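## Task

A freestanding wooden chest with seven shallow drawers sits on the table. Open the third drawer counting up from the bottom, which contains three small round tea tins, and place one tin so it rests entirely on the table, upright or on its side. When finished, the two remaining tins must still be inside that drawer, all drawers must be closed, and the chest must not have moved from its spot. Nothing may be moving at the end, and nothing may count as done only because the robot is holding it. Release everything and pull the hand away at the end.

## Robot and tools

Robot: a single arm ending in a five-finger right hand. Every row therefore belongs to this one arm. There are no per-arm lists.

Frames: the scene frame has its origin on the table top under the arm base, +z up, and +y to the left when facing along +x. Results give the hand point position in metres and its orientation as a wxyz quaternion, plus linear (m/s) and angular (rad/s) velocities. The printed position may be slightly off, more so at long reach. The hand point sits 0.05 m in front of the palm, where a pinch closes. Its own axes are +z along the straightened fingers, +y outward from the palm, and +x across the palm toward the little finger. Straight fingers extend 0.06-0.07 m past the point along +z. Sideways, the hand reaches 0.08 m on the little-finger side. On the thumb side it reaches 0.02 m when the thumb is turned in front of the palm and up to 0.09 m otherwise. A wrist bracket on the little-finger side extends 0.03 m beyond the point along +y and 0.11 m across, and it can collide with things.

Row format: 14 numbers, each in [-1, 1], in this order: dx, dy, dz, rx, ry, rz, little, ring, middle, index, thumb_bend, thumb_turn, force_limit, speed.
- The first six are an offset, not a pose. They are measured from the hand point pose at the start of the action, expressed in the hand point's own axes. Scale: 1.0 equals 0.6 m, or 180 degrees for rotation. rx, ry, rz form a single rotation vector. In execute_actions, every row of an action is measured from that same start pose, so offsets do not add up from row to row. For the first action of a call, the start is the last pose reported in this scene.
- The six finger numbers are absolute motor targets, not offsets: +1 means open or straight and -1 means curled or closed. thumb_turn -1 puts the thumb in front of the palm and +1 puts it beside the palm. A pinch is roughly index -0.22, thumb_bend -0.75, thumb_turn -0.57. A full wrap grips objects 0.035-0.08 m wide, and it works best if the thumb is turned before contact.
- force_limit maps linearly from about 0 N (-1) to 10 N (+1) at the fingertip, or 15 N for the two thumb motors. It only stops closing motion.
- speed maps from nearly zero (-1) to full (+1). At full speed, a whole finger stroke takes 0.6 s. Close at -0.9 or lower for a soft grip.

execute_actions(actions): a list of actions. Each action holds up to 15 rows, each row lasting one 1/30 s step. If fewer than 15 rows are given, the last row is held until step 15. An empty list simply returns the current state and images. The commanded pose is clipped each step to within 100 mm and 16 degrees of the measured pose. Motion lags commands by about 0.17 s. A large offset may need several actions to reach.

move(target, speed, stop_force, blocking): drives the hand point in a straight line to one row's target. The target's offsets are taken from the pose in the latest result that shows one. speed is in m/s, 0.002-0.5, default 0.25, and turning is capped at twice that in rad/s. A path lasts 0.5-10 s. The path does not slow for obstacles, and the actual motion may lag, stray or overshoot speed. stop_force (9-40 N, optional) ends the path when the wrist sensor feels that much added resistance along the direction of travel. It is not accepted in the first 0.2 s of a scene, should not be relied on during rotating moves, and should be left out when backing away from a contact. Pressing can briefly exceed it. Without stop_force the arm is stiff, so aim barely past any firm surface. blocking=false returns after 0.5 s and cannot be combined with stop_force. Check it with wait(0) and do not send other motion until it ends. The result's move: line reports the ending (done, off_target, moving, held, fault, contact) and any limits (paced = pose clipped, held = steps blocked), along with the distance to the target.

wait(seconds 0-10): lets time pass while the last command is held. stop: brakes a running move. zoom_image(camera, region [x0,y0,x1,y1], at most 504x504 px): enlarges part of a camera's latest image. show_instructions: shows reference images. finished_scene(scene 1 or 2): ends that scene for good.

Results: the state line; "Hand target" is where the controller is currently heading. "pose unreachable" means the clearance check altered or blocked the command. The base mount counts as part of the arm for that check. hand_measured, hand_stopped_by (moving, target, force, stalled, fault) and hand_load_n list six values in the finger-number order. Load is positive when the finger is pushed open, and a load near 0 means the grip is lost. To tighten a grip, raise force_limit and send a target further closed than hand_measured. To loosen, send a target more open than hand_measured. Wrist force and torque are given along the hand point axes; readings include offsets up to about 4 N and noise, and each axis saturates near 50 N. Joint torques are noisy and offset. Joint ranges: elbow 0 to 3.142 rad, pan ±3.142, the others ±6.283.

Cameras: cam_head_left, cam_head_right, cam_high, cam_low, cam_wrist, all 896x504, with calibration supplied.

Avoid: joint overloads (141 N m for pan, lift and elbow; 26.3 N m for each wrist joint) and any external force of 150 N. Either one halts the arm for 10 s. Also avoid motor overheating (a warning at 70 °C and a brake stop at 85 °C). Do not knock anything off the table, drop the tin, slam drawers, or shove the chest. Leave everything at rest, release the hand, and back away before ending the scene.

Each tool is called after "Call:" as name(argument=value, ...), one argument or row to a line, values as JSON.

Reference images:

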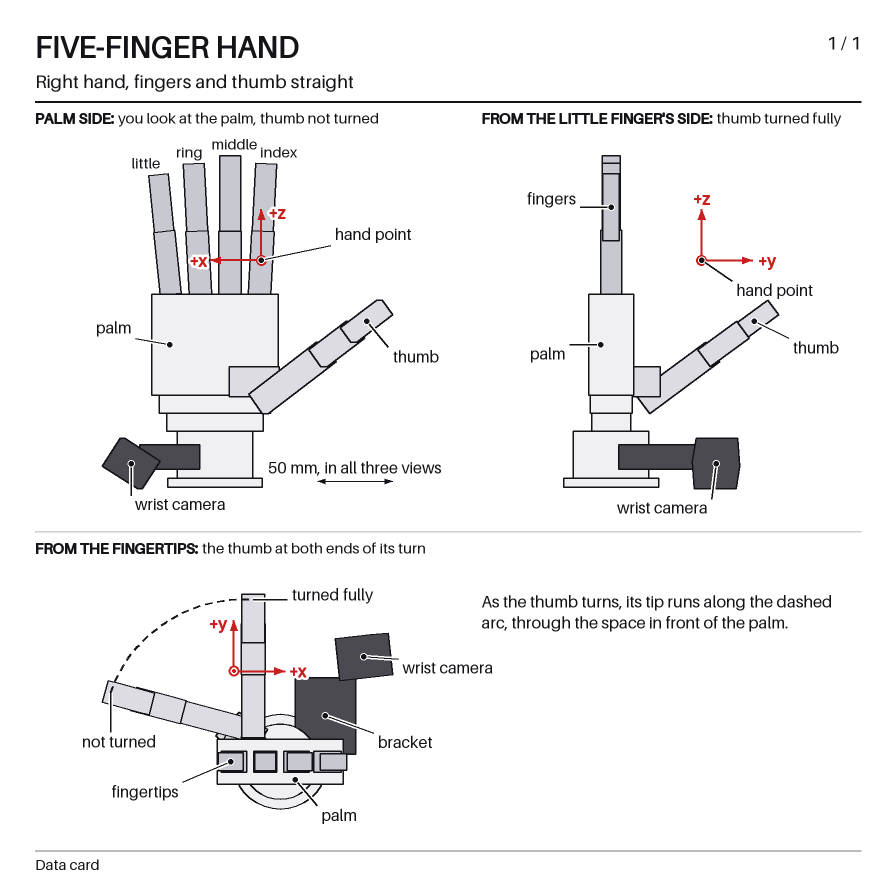

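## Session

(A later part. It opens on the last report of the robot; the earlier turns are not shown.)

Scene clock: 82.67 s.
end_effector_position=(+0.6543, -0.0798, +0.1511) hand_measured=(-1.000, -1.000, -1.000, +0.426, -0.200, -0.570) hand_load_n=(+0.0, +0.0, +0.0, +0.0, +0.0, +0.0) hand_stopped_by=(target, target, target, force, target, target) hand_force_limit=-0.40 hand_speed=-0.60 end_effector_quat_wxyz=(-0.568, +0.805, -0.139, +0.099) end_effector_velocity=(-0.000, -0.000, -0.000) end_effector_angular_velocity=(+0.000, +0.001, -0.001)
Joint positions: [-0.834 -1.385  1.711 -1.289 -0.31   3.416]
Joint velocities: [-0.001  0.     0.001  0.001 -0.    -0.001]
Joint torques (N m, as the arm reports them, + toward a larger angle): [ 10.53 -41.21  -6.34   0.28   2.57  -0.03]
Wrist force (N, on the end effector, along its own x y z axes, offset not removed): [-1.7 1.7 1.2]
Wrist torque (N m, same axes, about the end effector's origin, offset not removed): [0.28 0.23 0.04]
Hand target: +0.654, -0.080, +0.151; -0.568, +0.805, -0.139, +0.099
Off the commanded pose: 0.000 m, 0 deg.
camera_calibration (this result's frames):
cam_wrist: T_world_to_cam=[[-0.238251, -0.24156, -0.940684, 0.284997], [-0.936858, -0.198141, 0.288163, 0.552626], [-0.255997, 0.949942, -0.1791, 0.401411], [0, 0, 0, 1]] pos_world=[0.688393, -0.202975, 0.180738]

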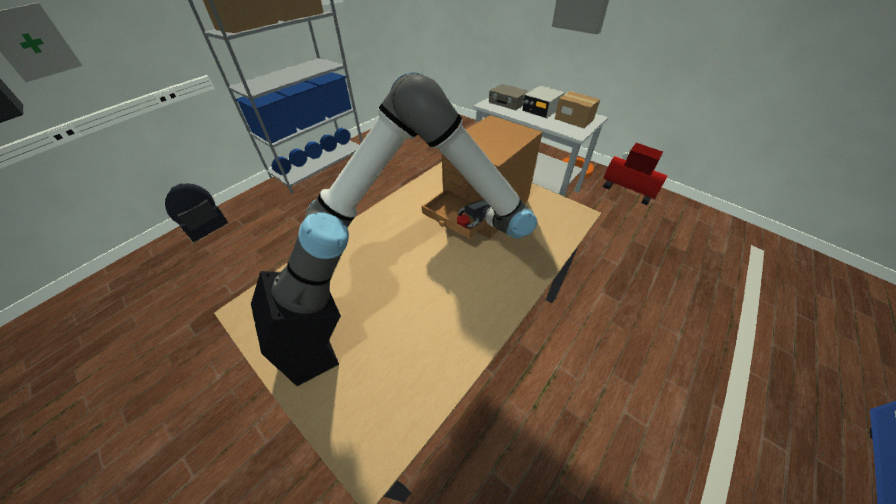

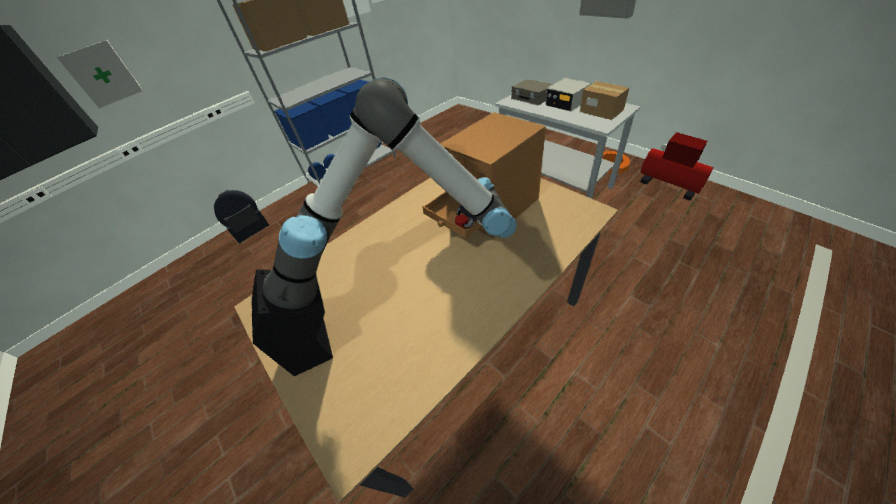

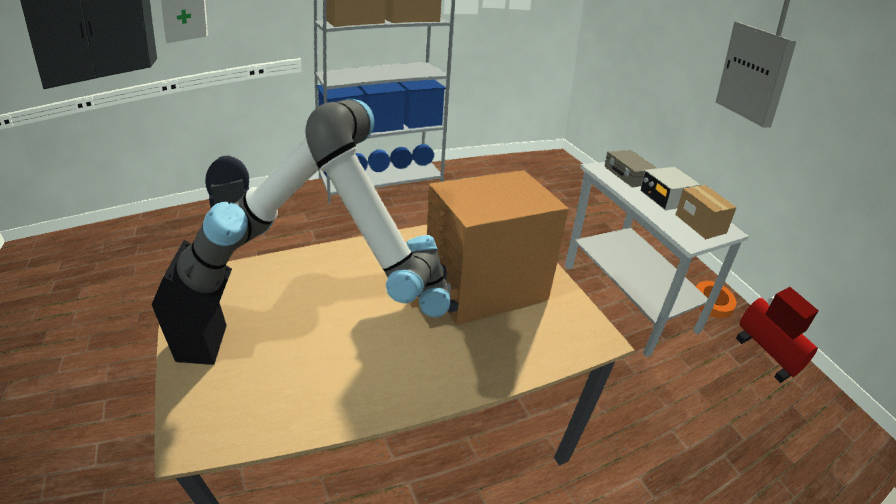

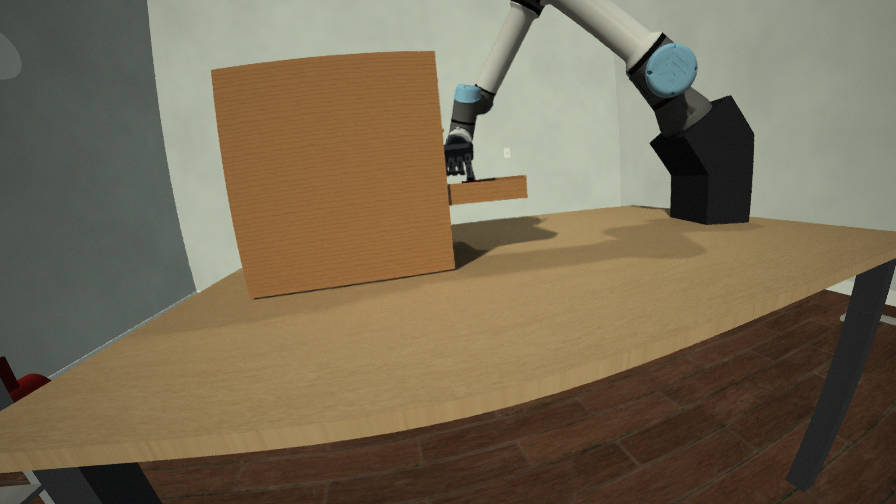

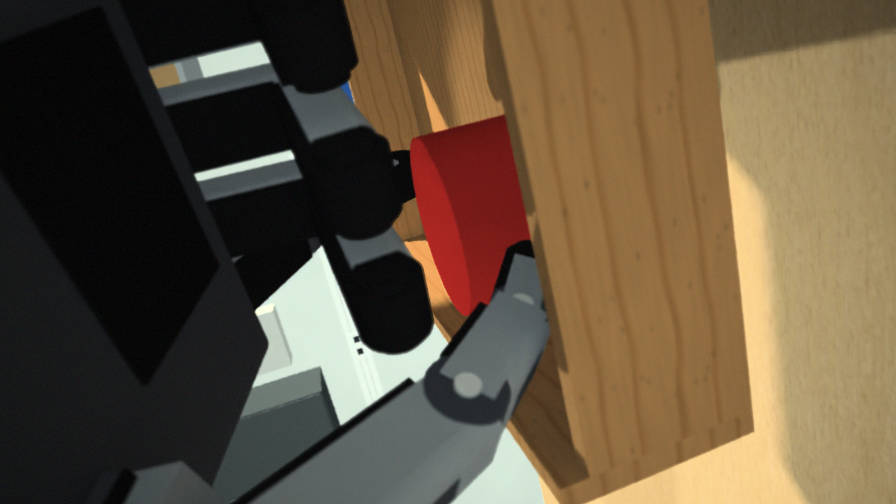

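Call:
move(
  target=[0,0.011,0.004,-0.06,0,0,-1,-1,-1,0.6,-0.2,-0.57,-0.4,-0.6],
  speed=0.015,
)

Call:
execute_actions(
  actions=[
    [[0,0,0,0,0,0,-1,-1,-1,-0.3,-0.2,-0.57,0,-0.6]],
    [[0,0,0,0,0,0,-1,-1,-1,-0.3,-0.2,-0.57,0,-0.6]],
    [[0,0,0,0,0,0,-1,-1,-1,-0.3,-0.2,-0.57,0,-0.6]],
  ],
)

Call:
zoom_image(
  camera="cam_head_left",
  region=[410, 160, 530, 260],
)

Scene clock: 91.23 s.
end_effector_position=(+0.6544, -0.0799, +0.1441) hand_measured=(-1.000, -1.000, -1.000, +0.600, -0.200, -0.570) hand_load_n=(+0.0, +0.0, +0.0, +0.0, +0.0, +0.0) hand_stopped_by=(target, target, target, target, target, target) hand_force_limit=-0.40 hand_speed=-0.60 end_effector_quat_wxyz=(-0.490, +0.855, -0.147, +0.086) end_effector_velocity=(-0.000, +0.000, -0.001) end_effector_angular_velocity=(-0.010, +0.004, +0.001)
Joint positions: [-0.794 -1.451  1.865 -1.947 -0.399  3.966]
Joint velocities: [ 0.003 -0.001  0.005 -0.028 -0.008  0.023]
Joint torques (N m, as the arm reports them, + toward a larger angle): [ 15.34 -45.23  -4.31  -2.97  -2.13   1.11]
Wrist force (N, on the end effector, along its own x y z axes, offset not removed): [-1.6 2.8 1.5]
Wrist torque (N m, same axes, about the end effector's origin, offset not removed): [0.41 0.13 0.06]
Hand target: +0.654, -0.080, +0.144; -0.490, +0.855, -0.147, +0.086
Off the commanded pose: 0.000 m, 0 deg.
move: done
camera_calibration (this result's frames):
cam_wrist: T_world_to_cam=[[-0.295652, -0.401722, -0.866723, 0.292485], [-0.9158, -0.138995, 0.376817, 0.532904], [-0.271846, 0.905152, -0.326803, 0.428319], [0, 0, 0, 1]] pos_world=[0.690945, -0.196125, 0.192673]

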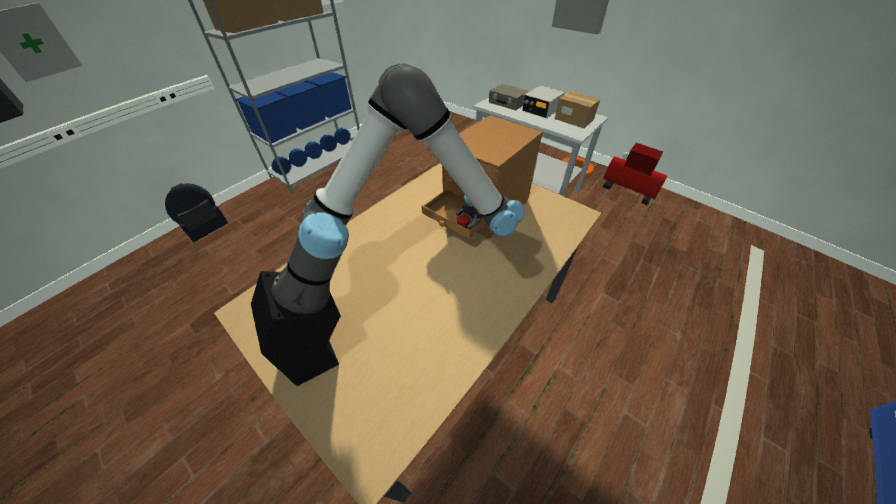

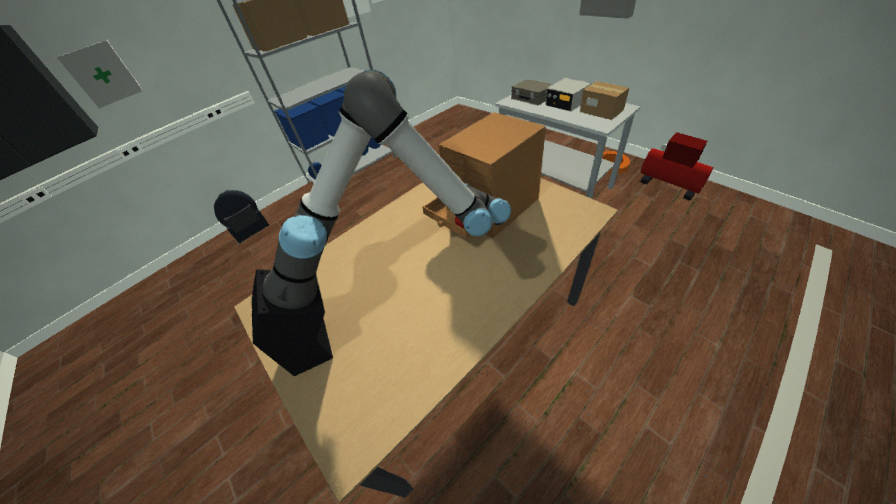

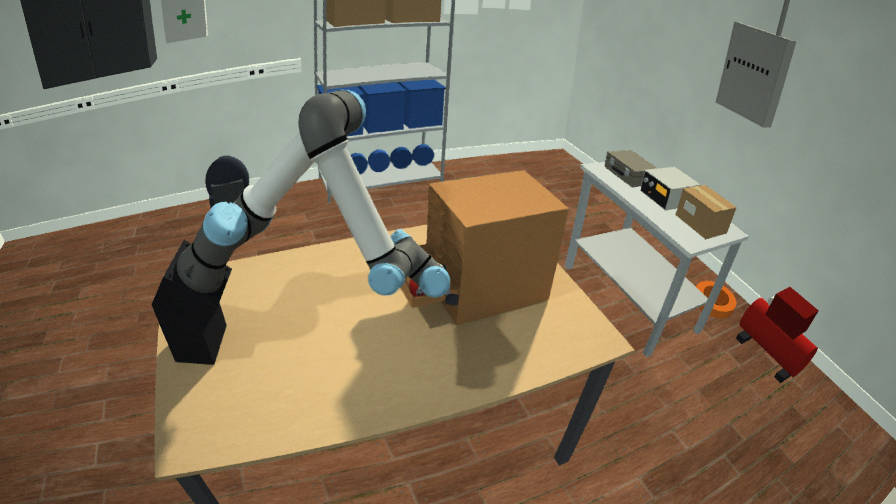

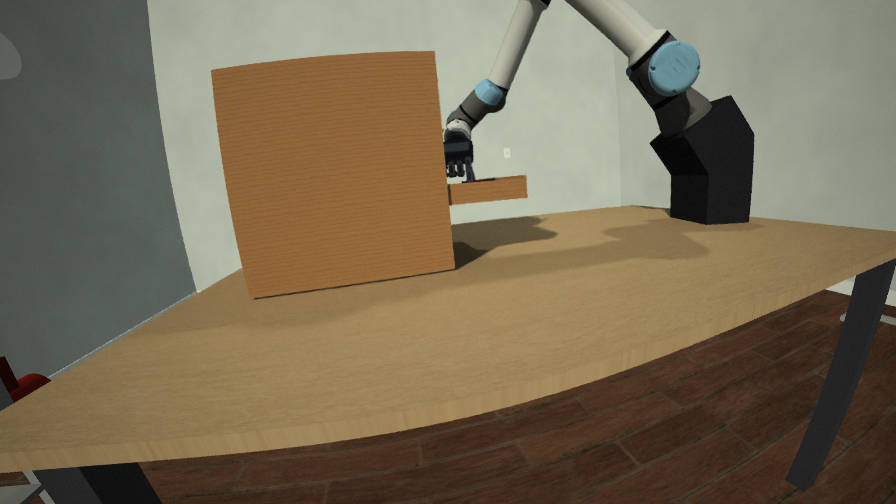

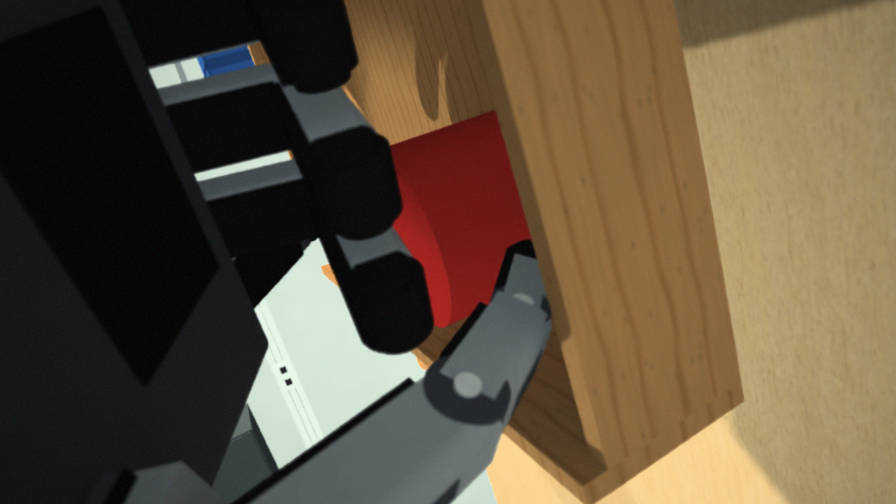

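Scene clock: 92.73 s.
end_effector_position=(+0.6544, -0.0798, +0.1441) hand_measured=(-1.000, -1.000, -1.000, +0.404, -0.196, -0.570) hand_load_n=(+0.0, +0.0, +0.0, +5.5, +6.5, -0.5) hand_stopped_by=(target, target, target, force, target, target) hand_force_limit=0.00 hand_speed=-0.60 end_effector_quat_wxyz=(-0.490, +0.855, -0.147, +0.086) end_effector_velocity=(-0.000, +0.000, +0.000) end_effector_angular_velocity=(+0.001, +0.002, -0.000)
Joint positions: [-0.794 -1.451  1.865 -1.947 -0.399  3.966]
Joint velocities: [ 0.    -0.     0.     0.001 -0.     0.   ]
Joint torques (N m, as the arm reports them, + toward a larger angle): [  2.97 -41.43 -14.98  -1.29   3.06  -1.19]
Wrist force (N, on the end effector, along its own x y z axes, offset not removed): [-2.8 1.1 0.0]
Wrist torque (N m, same axes, about the end effector's origin, offset not removed): [0.24 0.46 -0.12]
Hand target: +0.654, -0.080, +0.144; -0.490, +0.855, -0.147, +0.086
Off the commanded pose: 0.000 m, 0 deg.
camera_calibration (this result's frames):
cam_wrist: T_world_to_cam=[[-0.295573, -0.401736, -0.866744, 0.292496], [-0.915804, -0.139089, 0.376771, 0.532917], [-0.271917, 0.905131, -0.326801, 0.428319], [0, 0, 0, 1]] pos_world=[0.690968, -0.196056, 0.192706]

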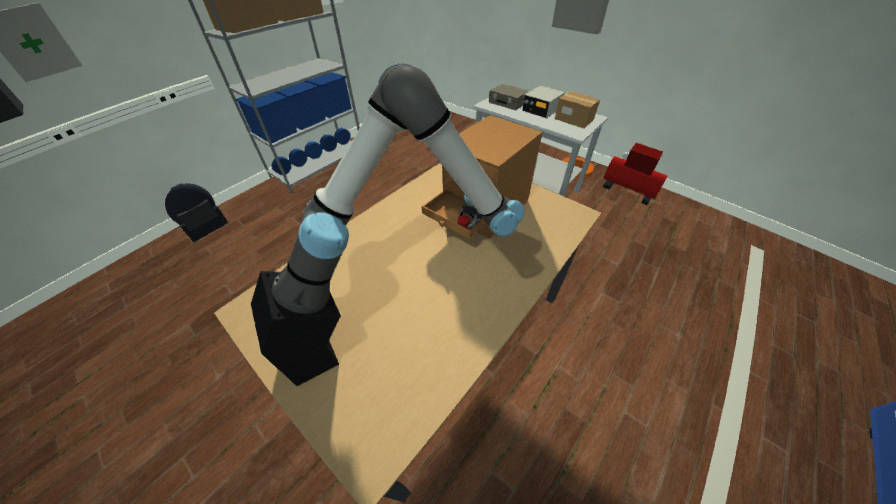

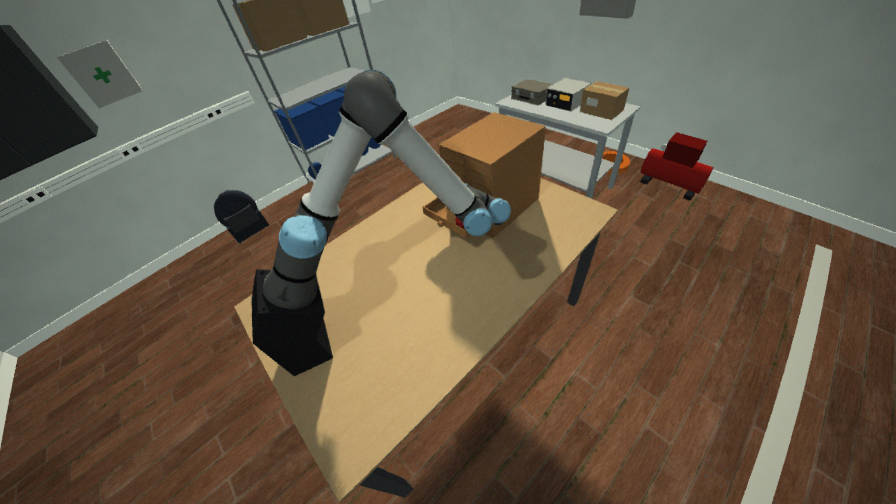

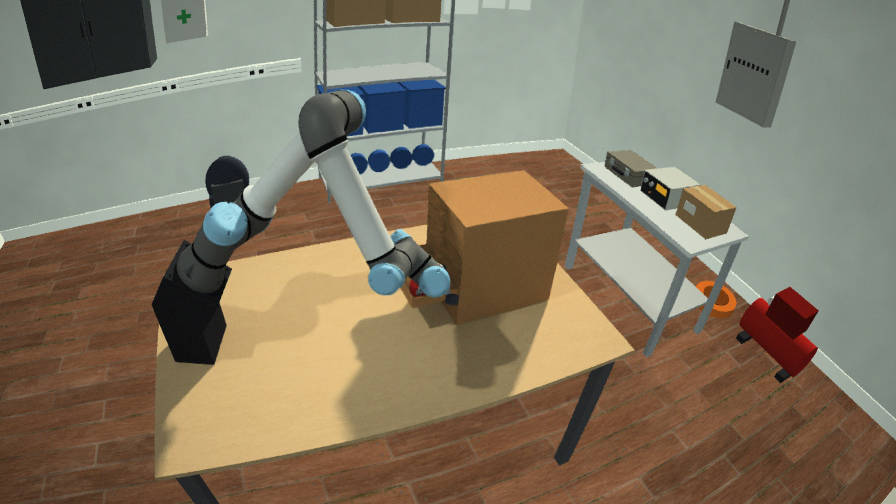

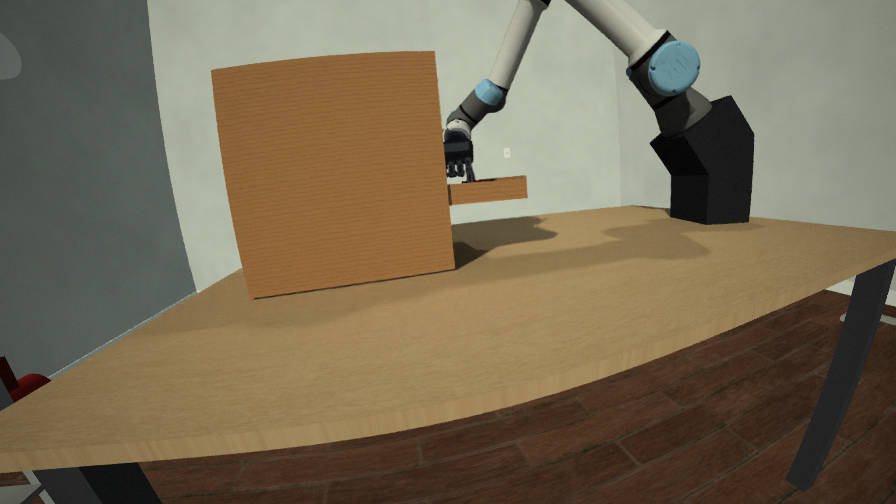

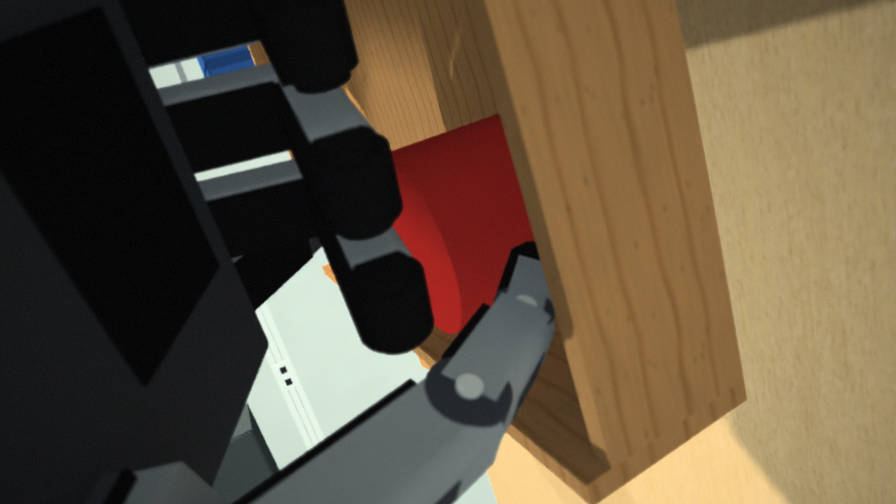

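Region (410, 160, 530, 260) of cam_head_left's 896x504 image, scaled by 4.200, with more detail than that image has.

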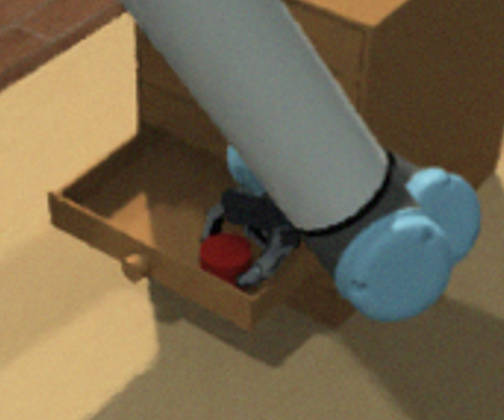

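Call:
execute_actions(
  actions=[
    [[0,0,0,0,0,0,-1,-1,-1,-0.35,-0.2,-0.57,0.4,-0.7]],
  ],
)

Call:
move(
  target=[-0.02,-0.0867,-0.05,0,0,0,-1,-1,-1,-0.35,-0.2,-0.57,0.4,-0.7],
  speed=0.04,
)

Scene clock: 96.70 s.
end_effector_position=(+0.6544, -0.0798, +0.1441) hand_measured=(-1.000, -1.000, -1.000, +0.390, -0.196, -0.570) hand_load_n=(+0.0, +0.0, +0.0, +7.5, +9.0, -1.0) hand_stopped_by=(target, target, target, force, target, target) hand_force_limit=0.40 hand_speed=-0.70 end_effector_quat_wxyz=(-0.490, +0.855, -0.147, +0.086) end_effector_velocity=(-0.000, +0.001, +0.000) end_effector_angular_velocity=(+0.000, -0.000, +0.001)
Joint positions: [-0.794 -1.451  1.865 -1.947 -0.399  3.966]
Joint velocities: [ 0.001 -0.     0.001 -0.     0.    -0.   ]
Joint torques (N m, as the arm reports them, + toward a larger angle): [  2.88 -41.78 -15.25  -1.3    3.04  -1.09]
Wrist force (N, on the end effector, along its own x y z axes, offset not removed): [-2.5 0.5 0.7]
Wrist torque (N m, same axes, about the end effector's origin, offset not removed): [0.16 0.34 -0.11]
Hand target: +0.654, -0.080, +0.144; -0.490, +0.855, -0.147, +0.086
Off the commanded pose: 0.000 m, 0 deg.
camera_calibration (this result's frames):
cam_wrist: T_world_to_cam=[[-0.295573, -0.401736, -0.866744, 0.292495], [-0.915804, -0.139089, 0.376771, 0.532917], [-0.271917, 0.905131, -0.326801, 0.428319], [0, 0, 0, 1]] pos_world=[0.690968, -0.196056, 0.192706]

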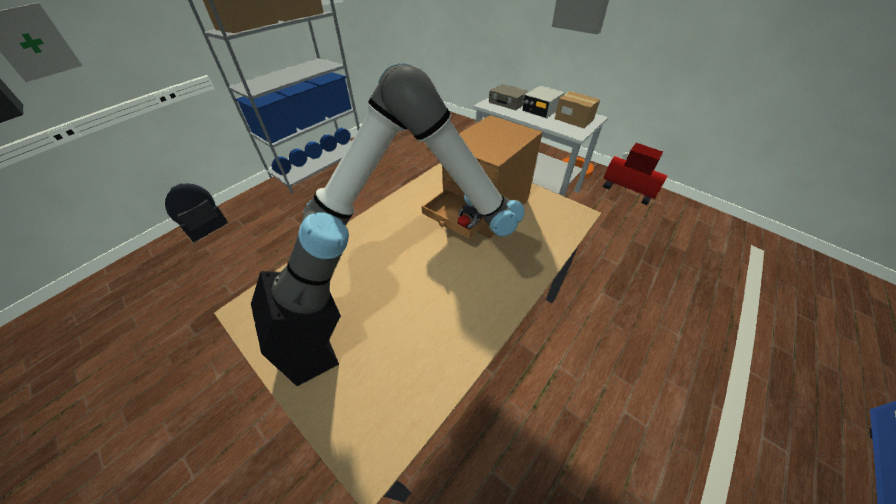

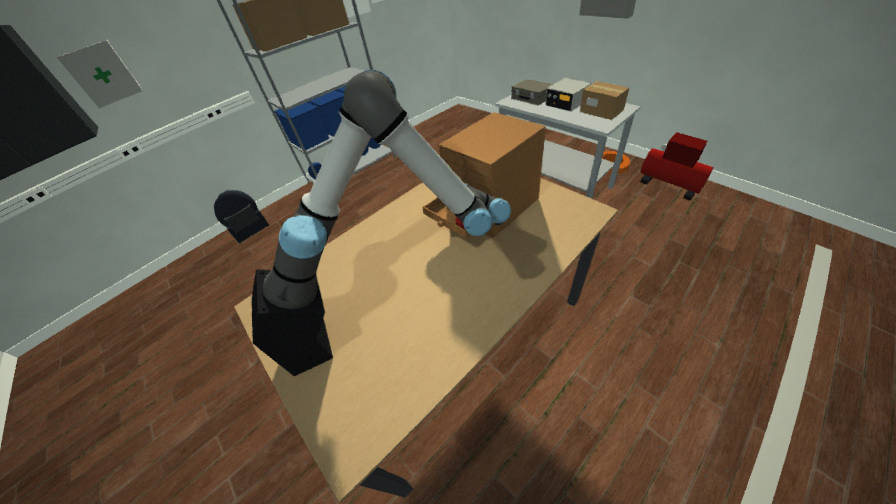

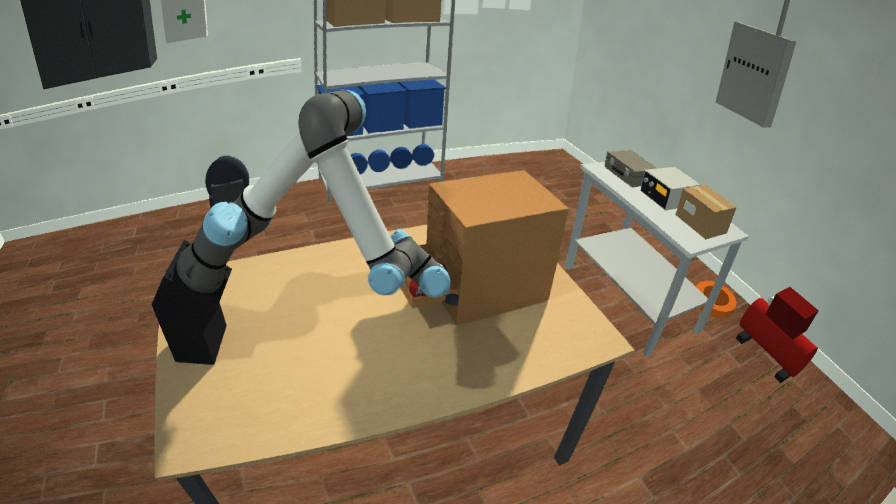

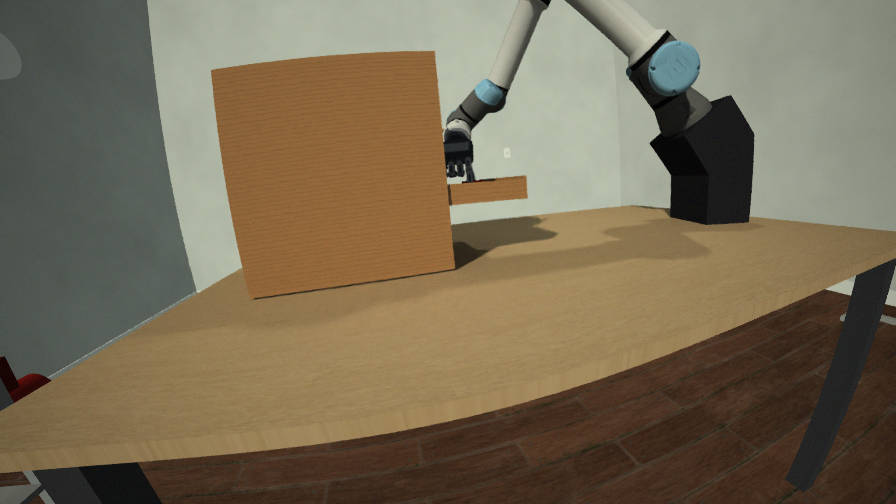

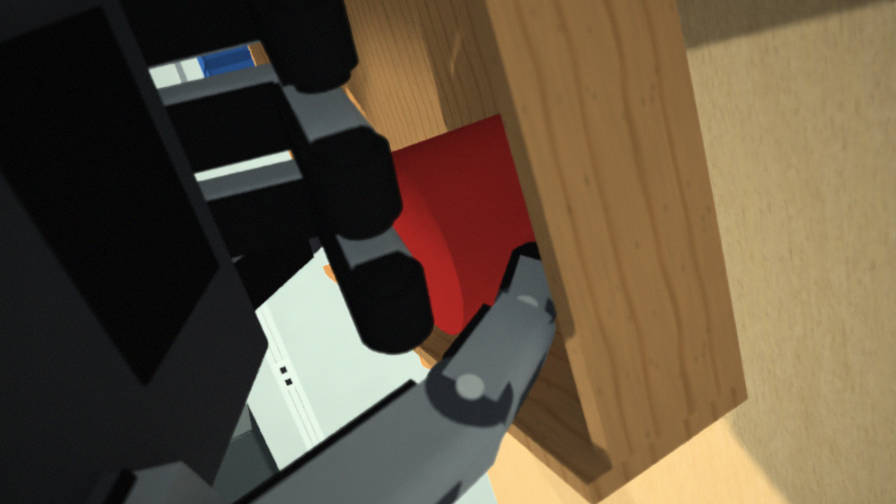

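Scene clock: 98.63 s.
end_effector_position=(+0.6432, -0.0755, +0.2039) hand_measured=(-1.000, -1.000, -1.000, +0.390, -0.196, -0.570) hand_load_n=(+0.0, +0.0, +0.0, +7.0, +9.5, -1.0) hand_stopped_by=(target, target, target, force, target, target) hand_force_limit=0.40 hand_speed=-0.70 end_effector_quat_wxyz=(-0.490, +0.855, -0.147, +0.086) end_effector_velocity=(-0.001, +0.000, +0.003) end_effector_angular_velocity=(+0.000, -0.001, +0.002)
Joint positions: [-0.828 -1.599  1.888 -1.742 -0.402  3.88 ]
Joint velocities: [-0.002 -0.007 -0.001  0.014 -0.001 -0.008]
Joint torques (N m, as the arm reports them, + toward a larger angle): [ -6.9  -42.5  -15.86   0.02  -2.21  -1.66]
Wrist force (N, on the end effector, along its own x y z axes, offset not removed): [-2.0 2.6 0.9]
Wrist torque (N m, same axes, about the end effector's origin, offset not removed): [0.41 0.27 0.00]
Hand target: +0.643, -0.076, +0.204; -0.491, +0.855, -0.147, +0.086
Off the commanded pose: 0.000 m, 0 deg.
move: done
camera_calibration (this result's frames):
cam_wrist: T_world_to_cam=[[-0.295732, -0.401688, -0.866712, 0.342831], [-0.915759, -0.139032, 0.376903, 0.50069], [-0.271898, 0.905161, -0.326733, 0.440854], [0, 0, 0, 1]] pos_world=[0.679764, -0.191721, 0.252466]

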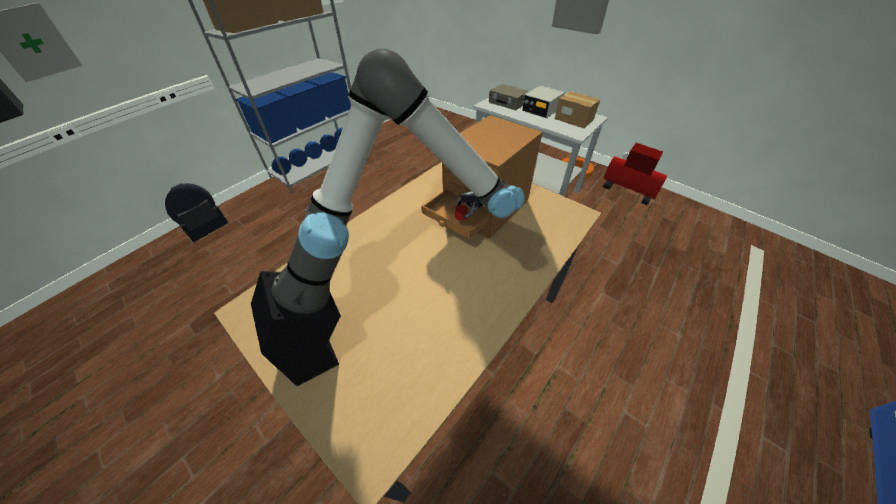

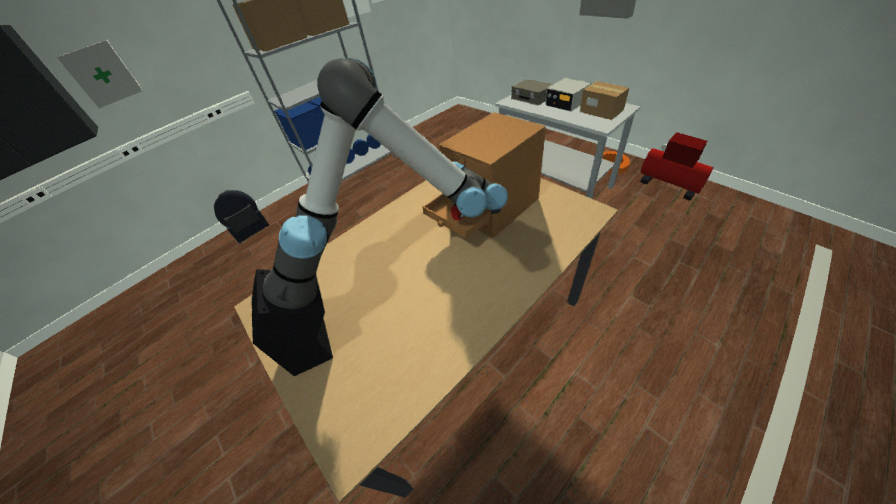

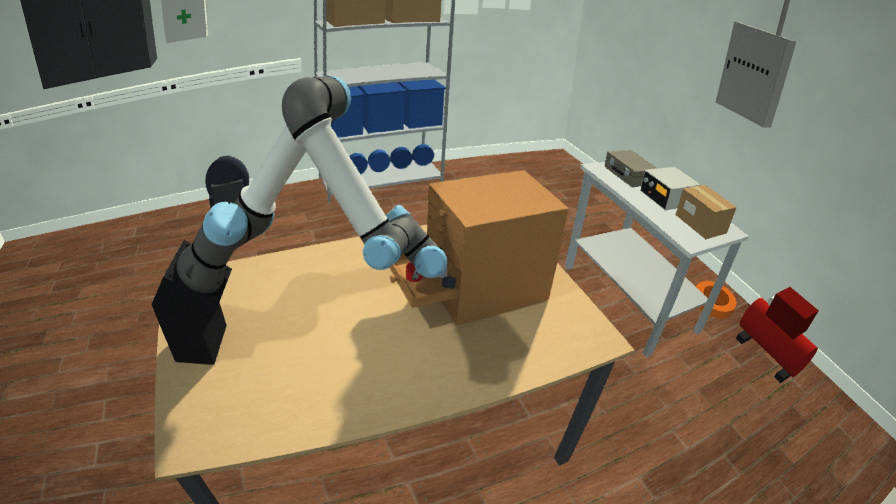

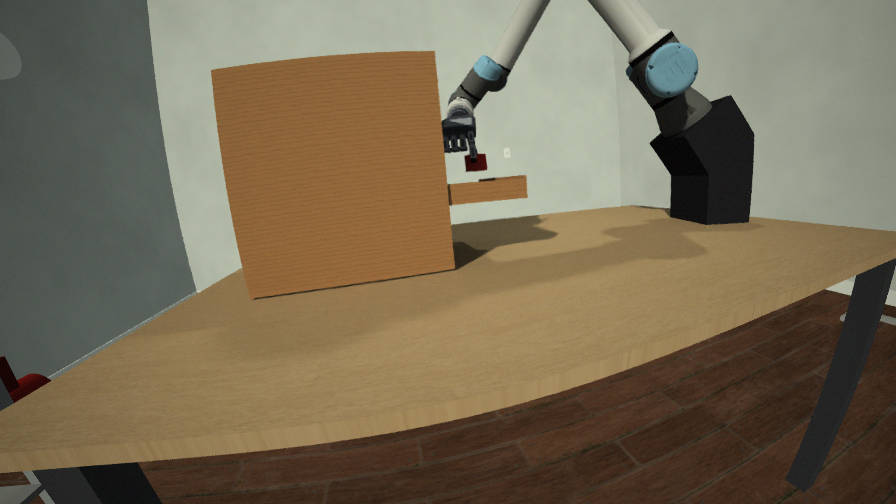

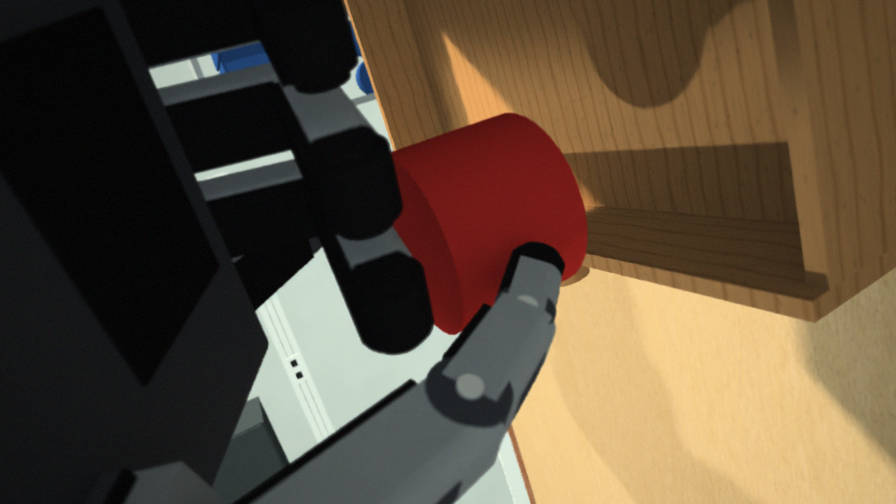

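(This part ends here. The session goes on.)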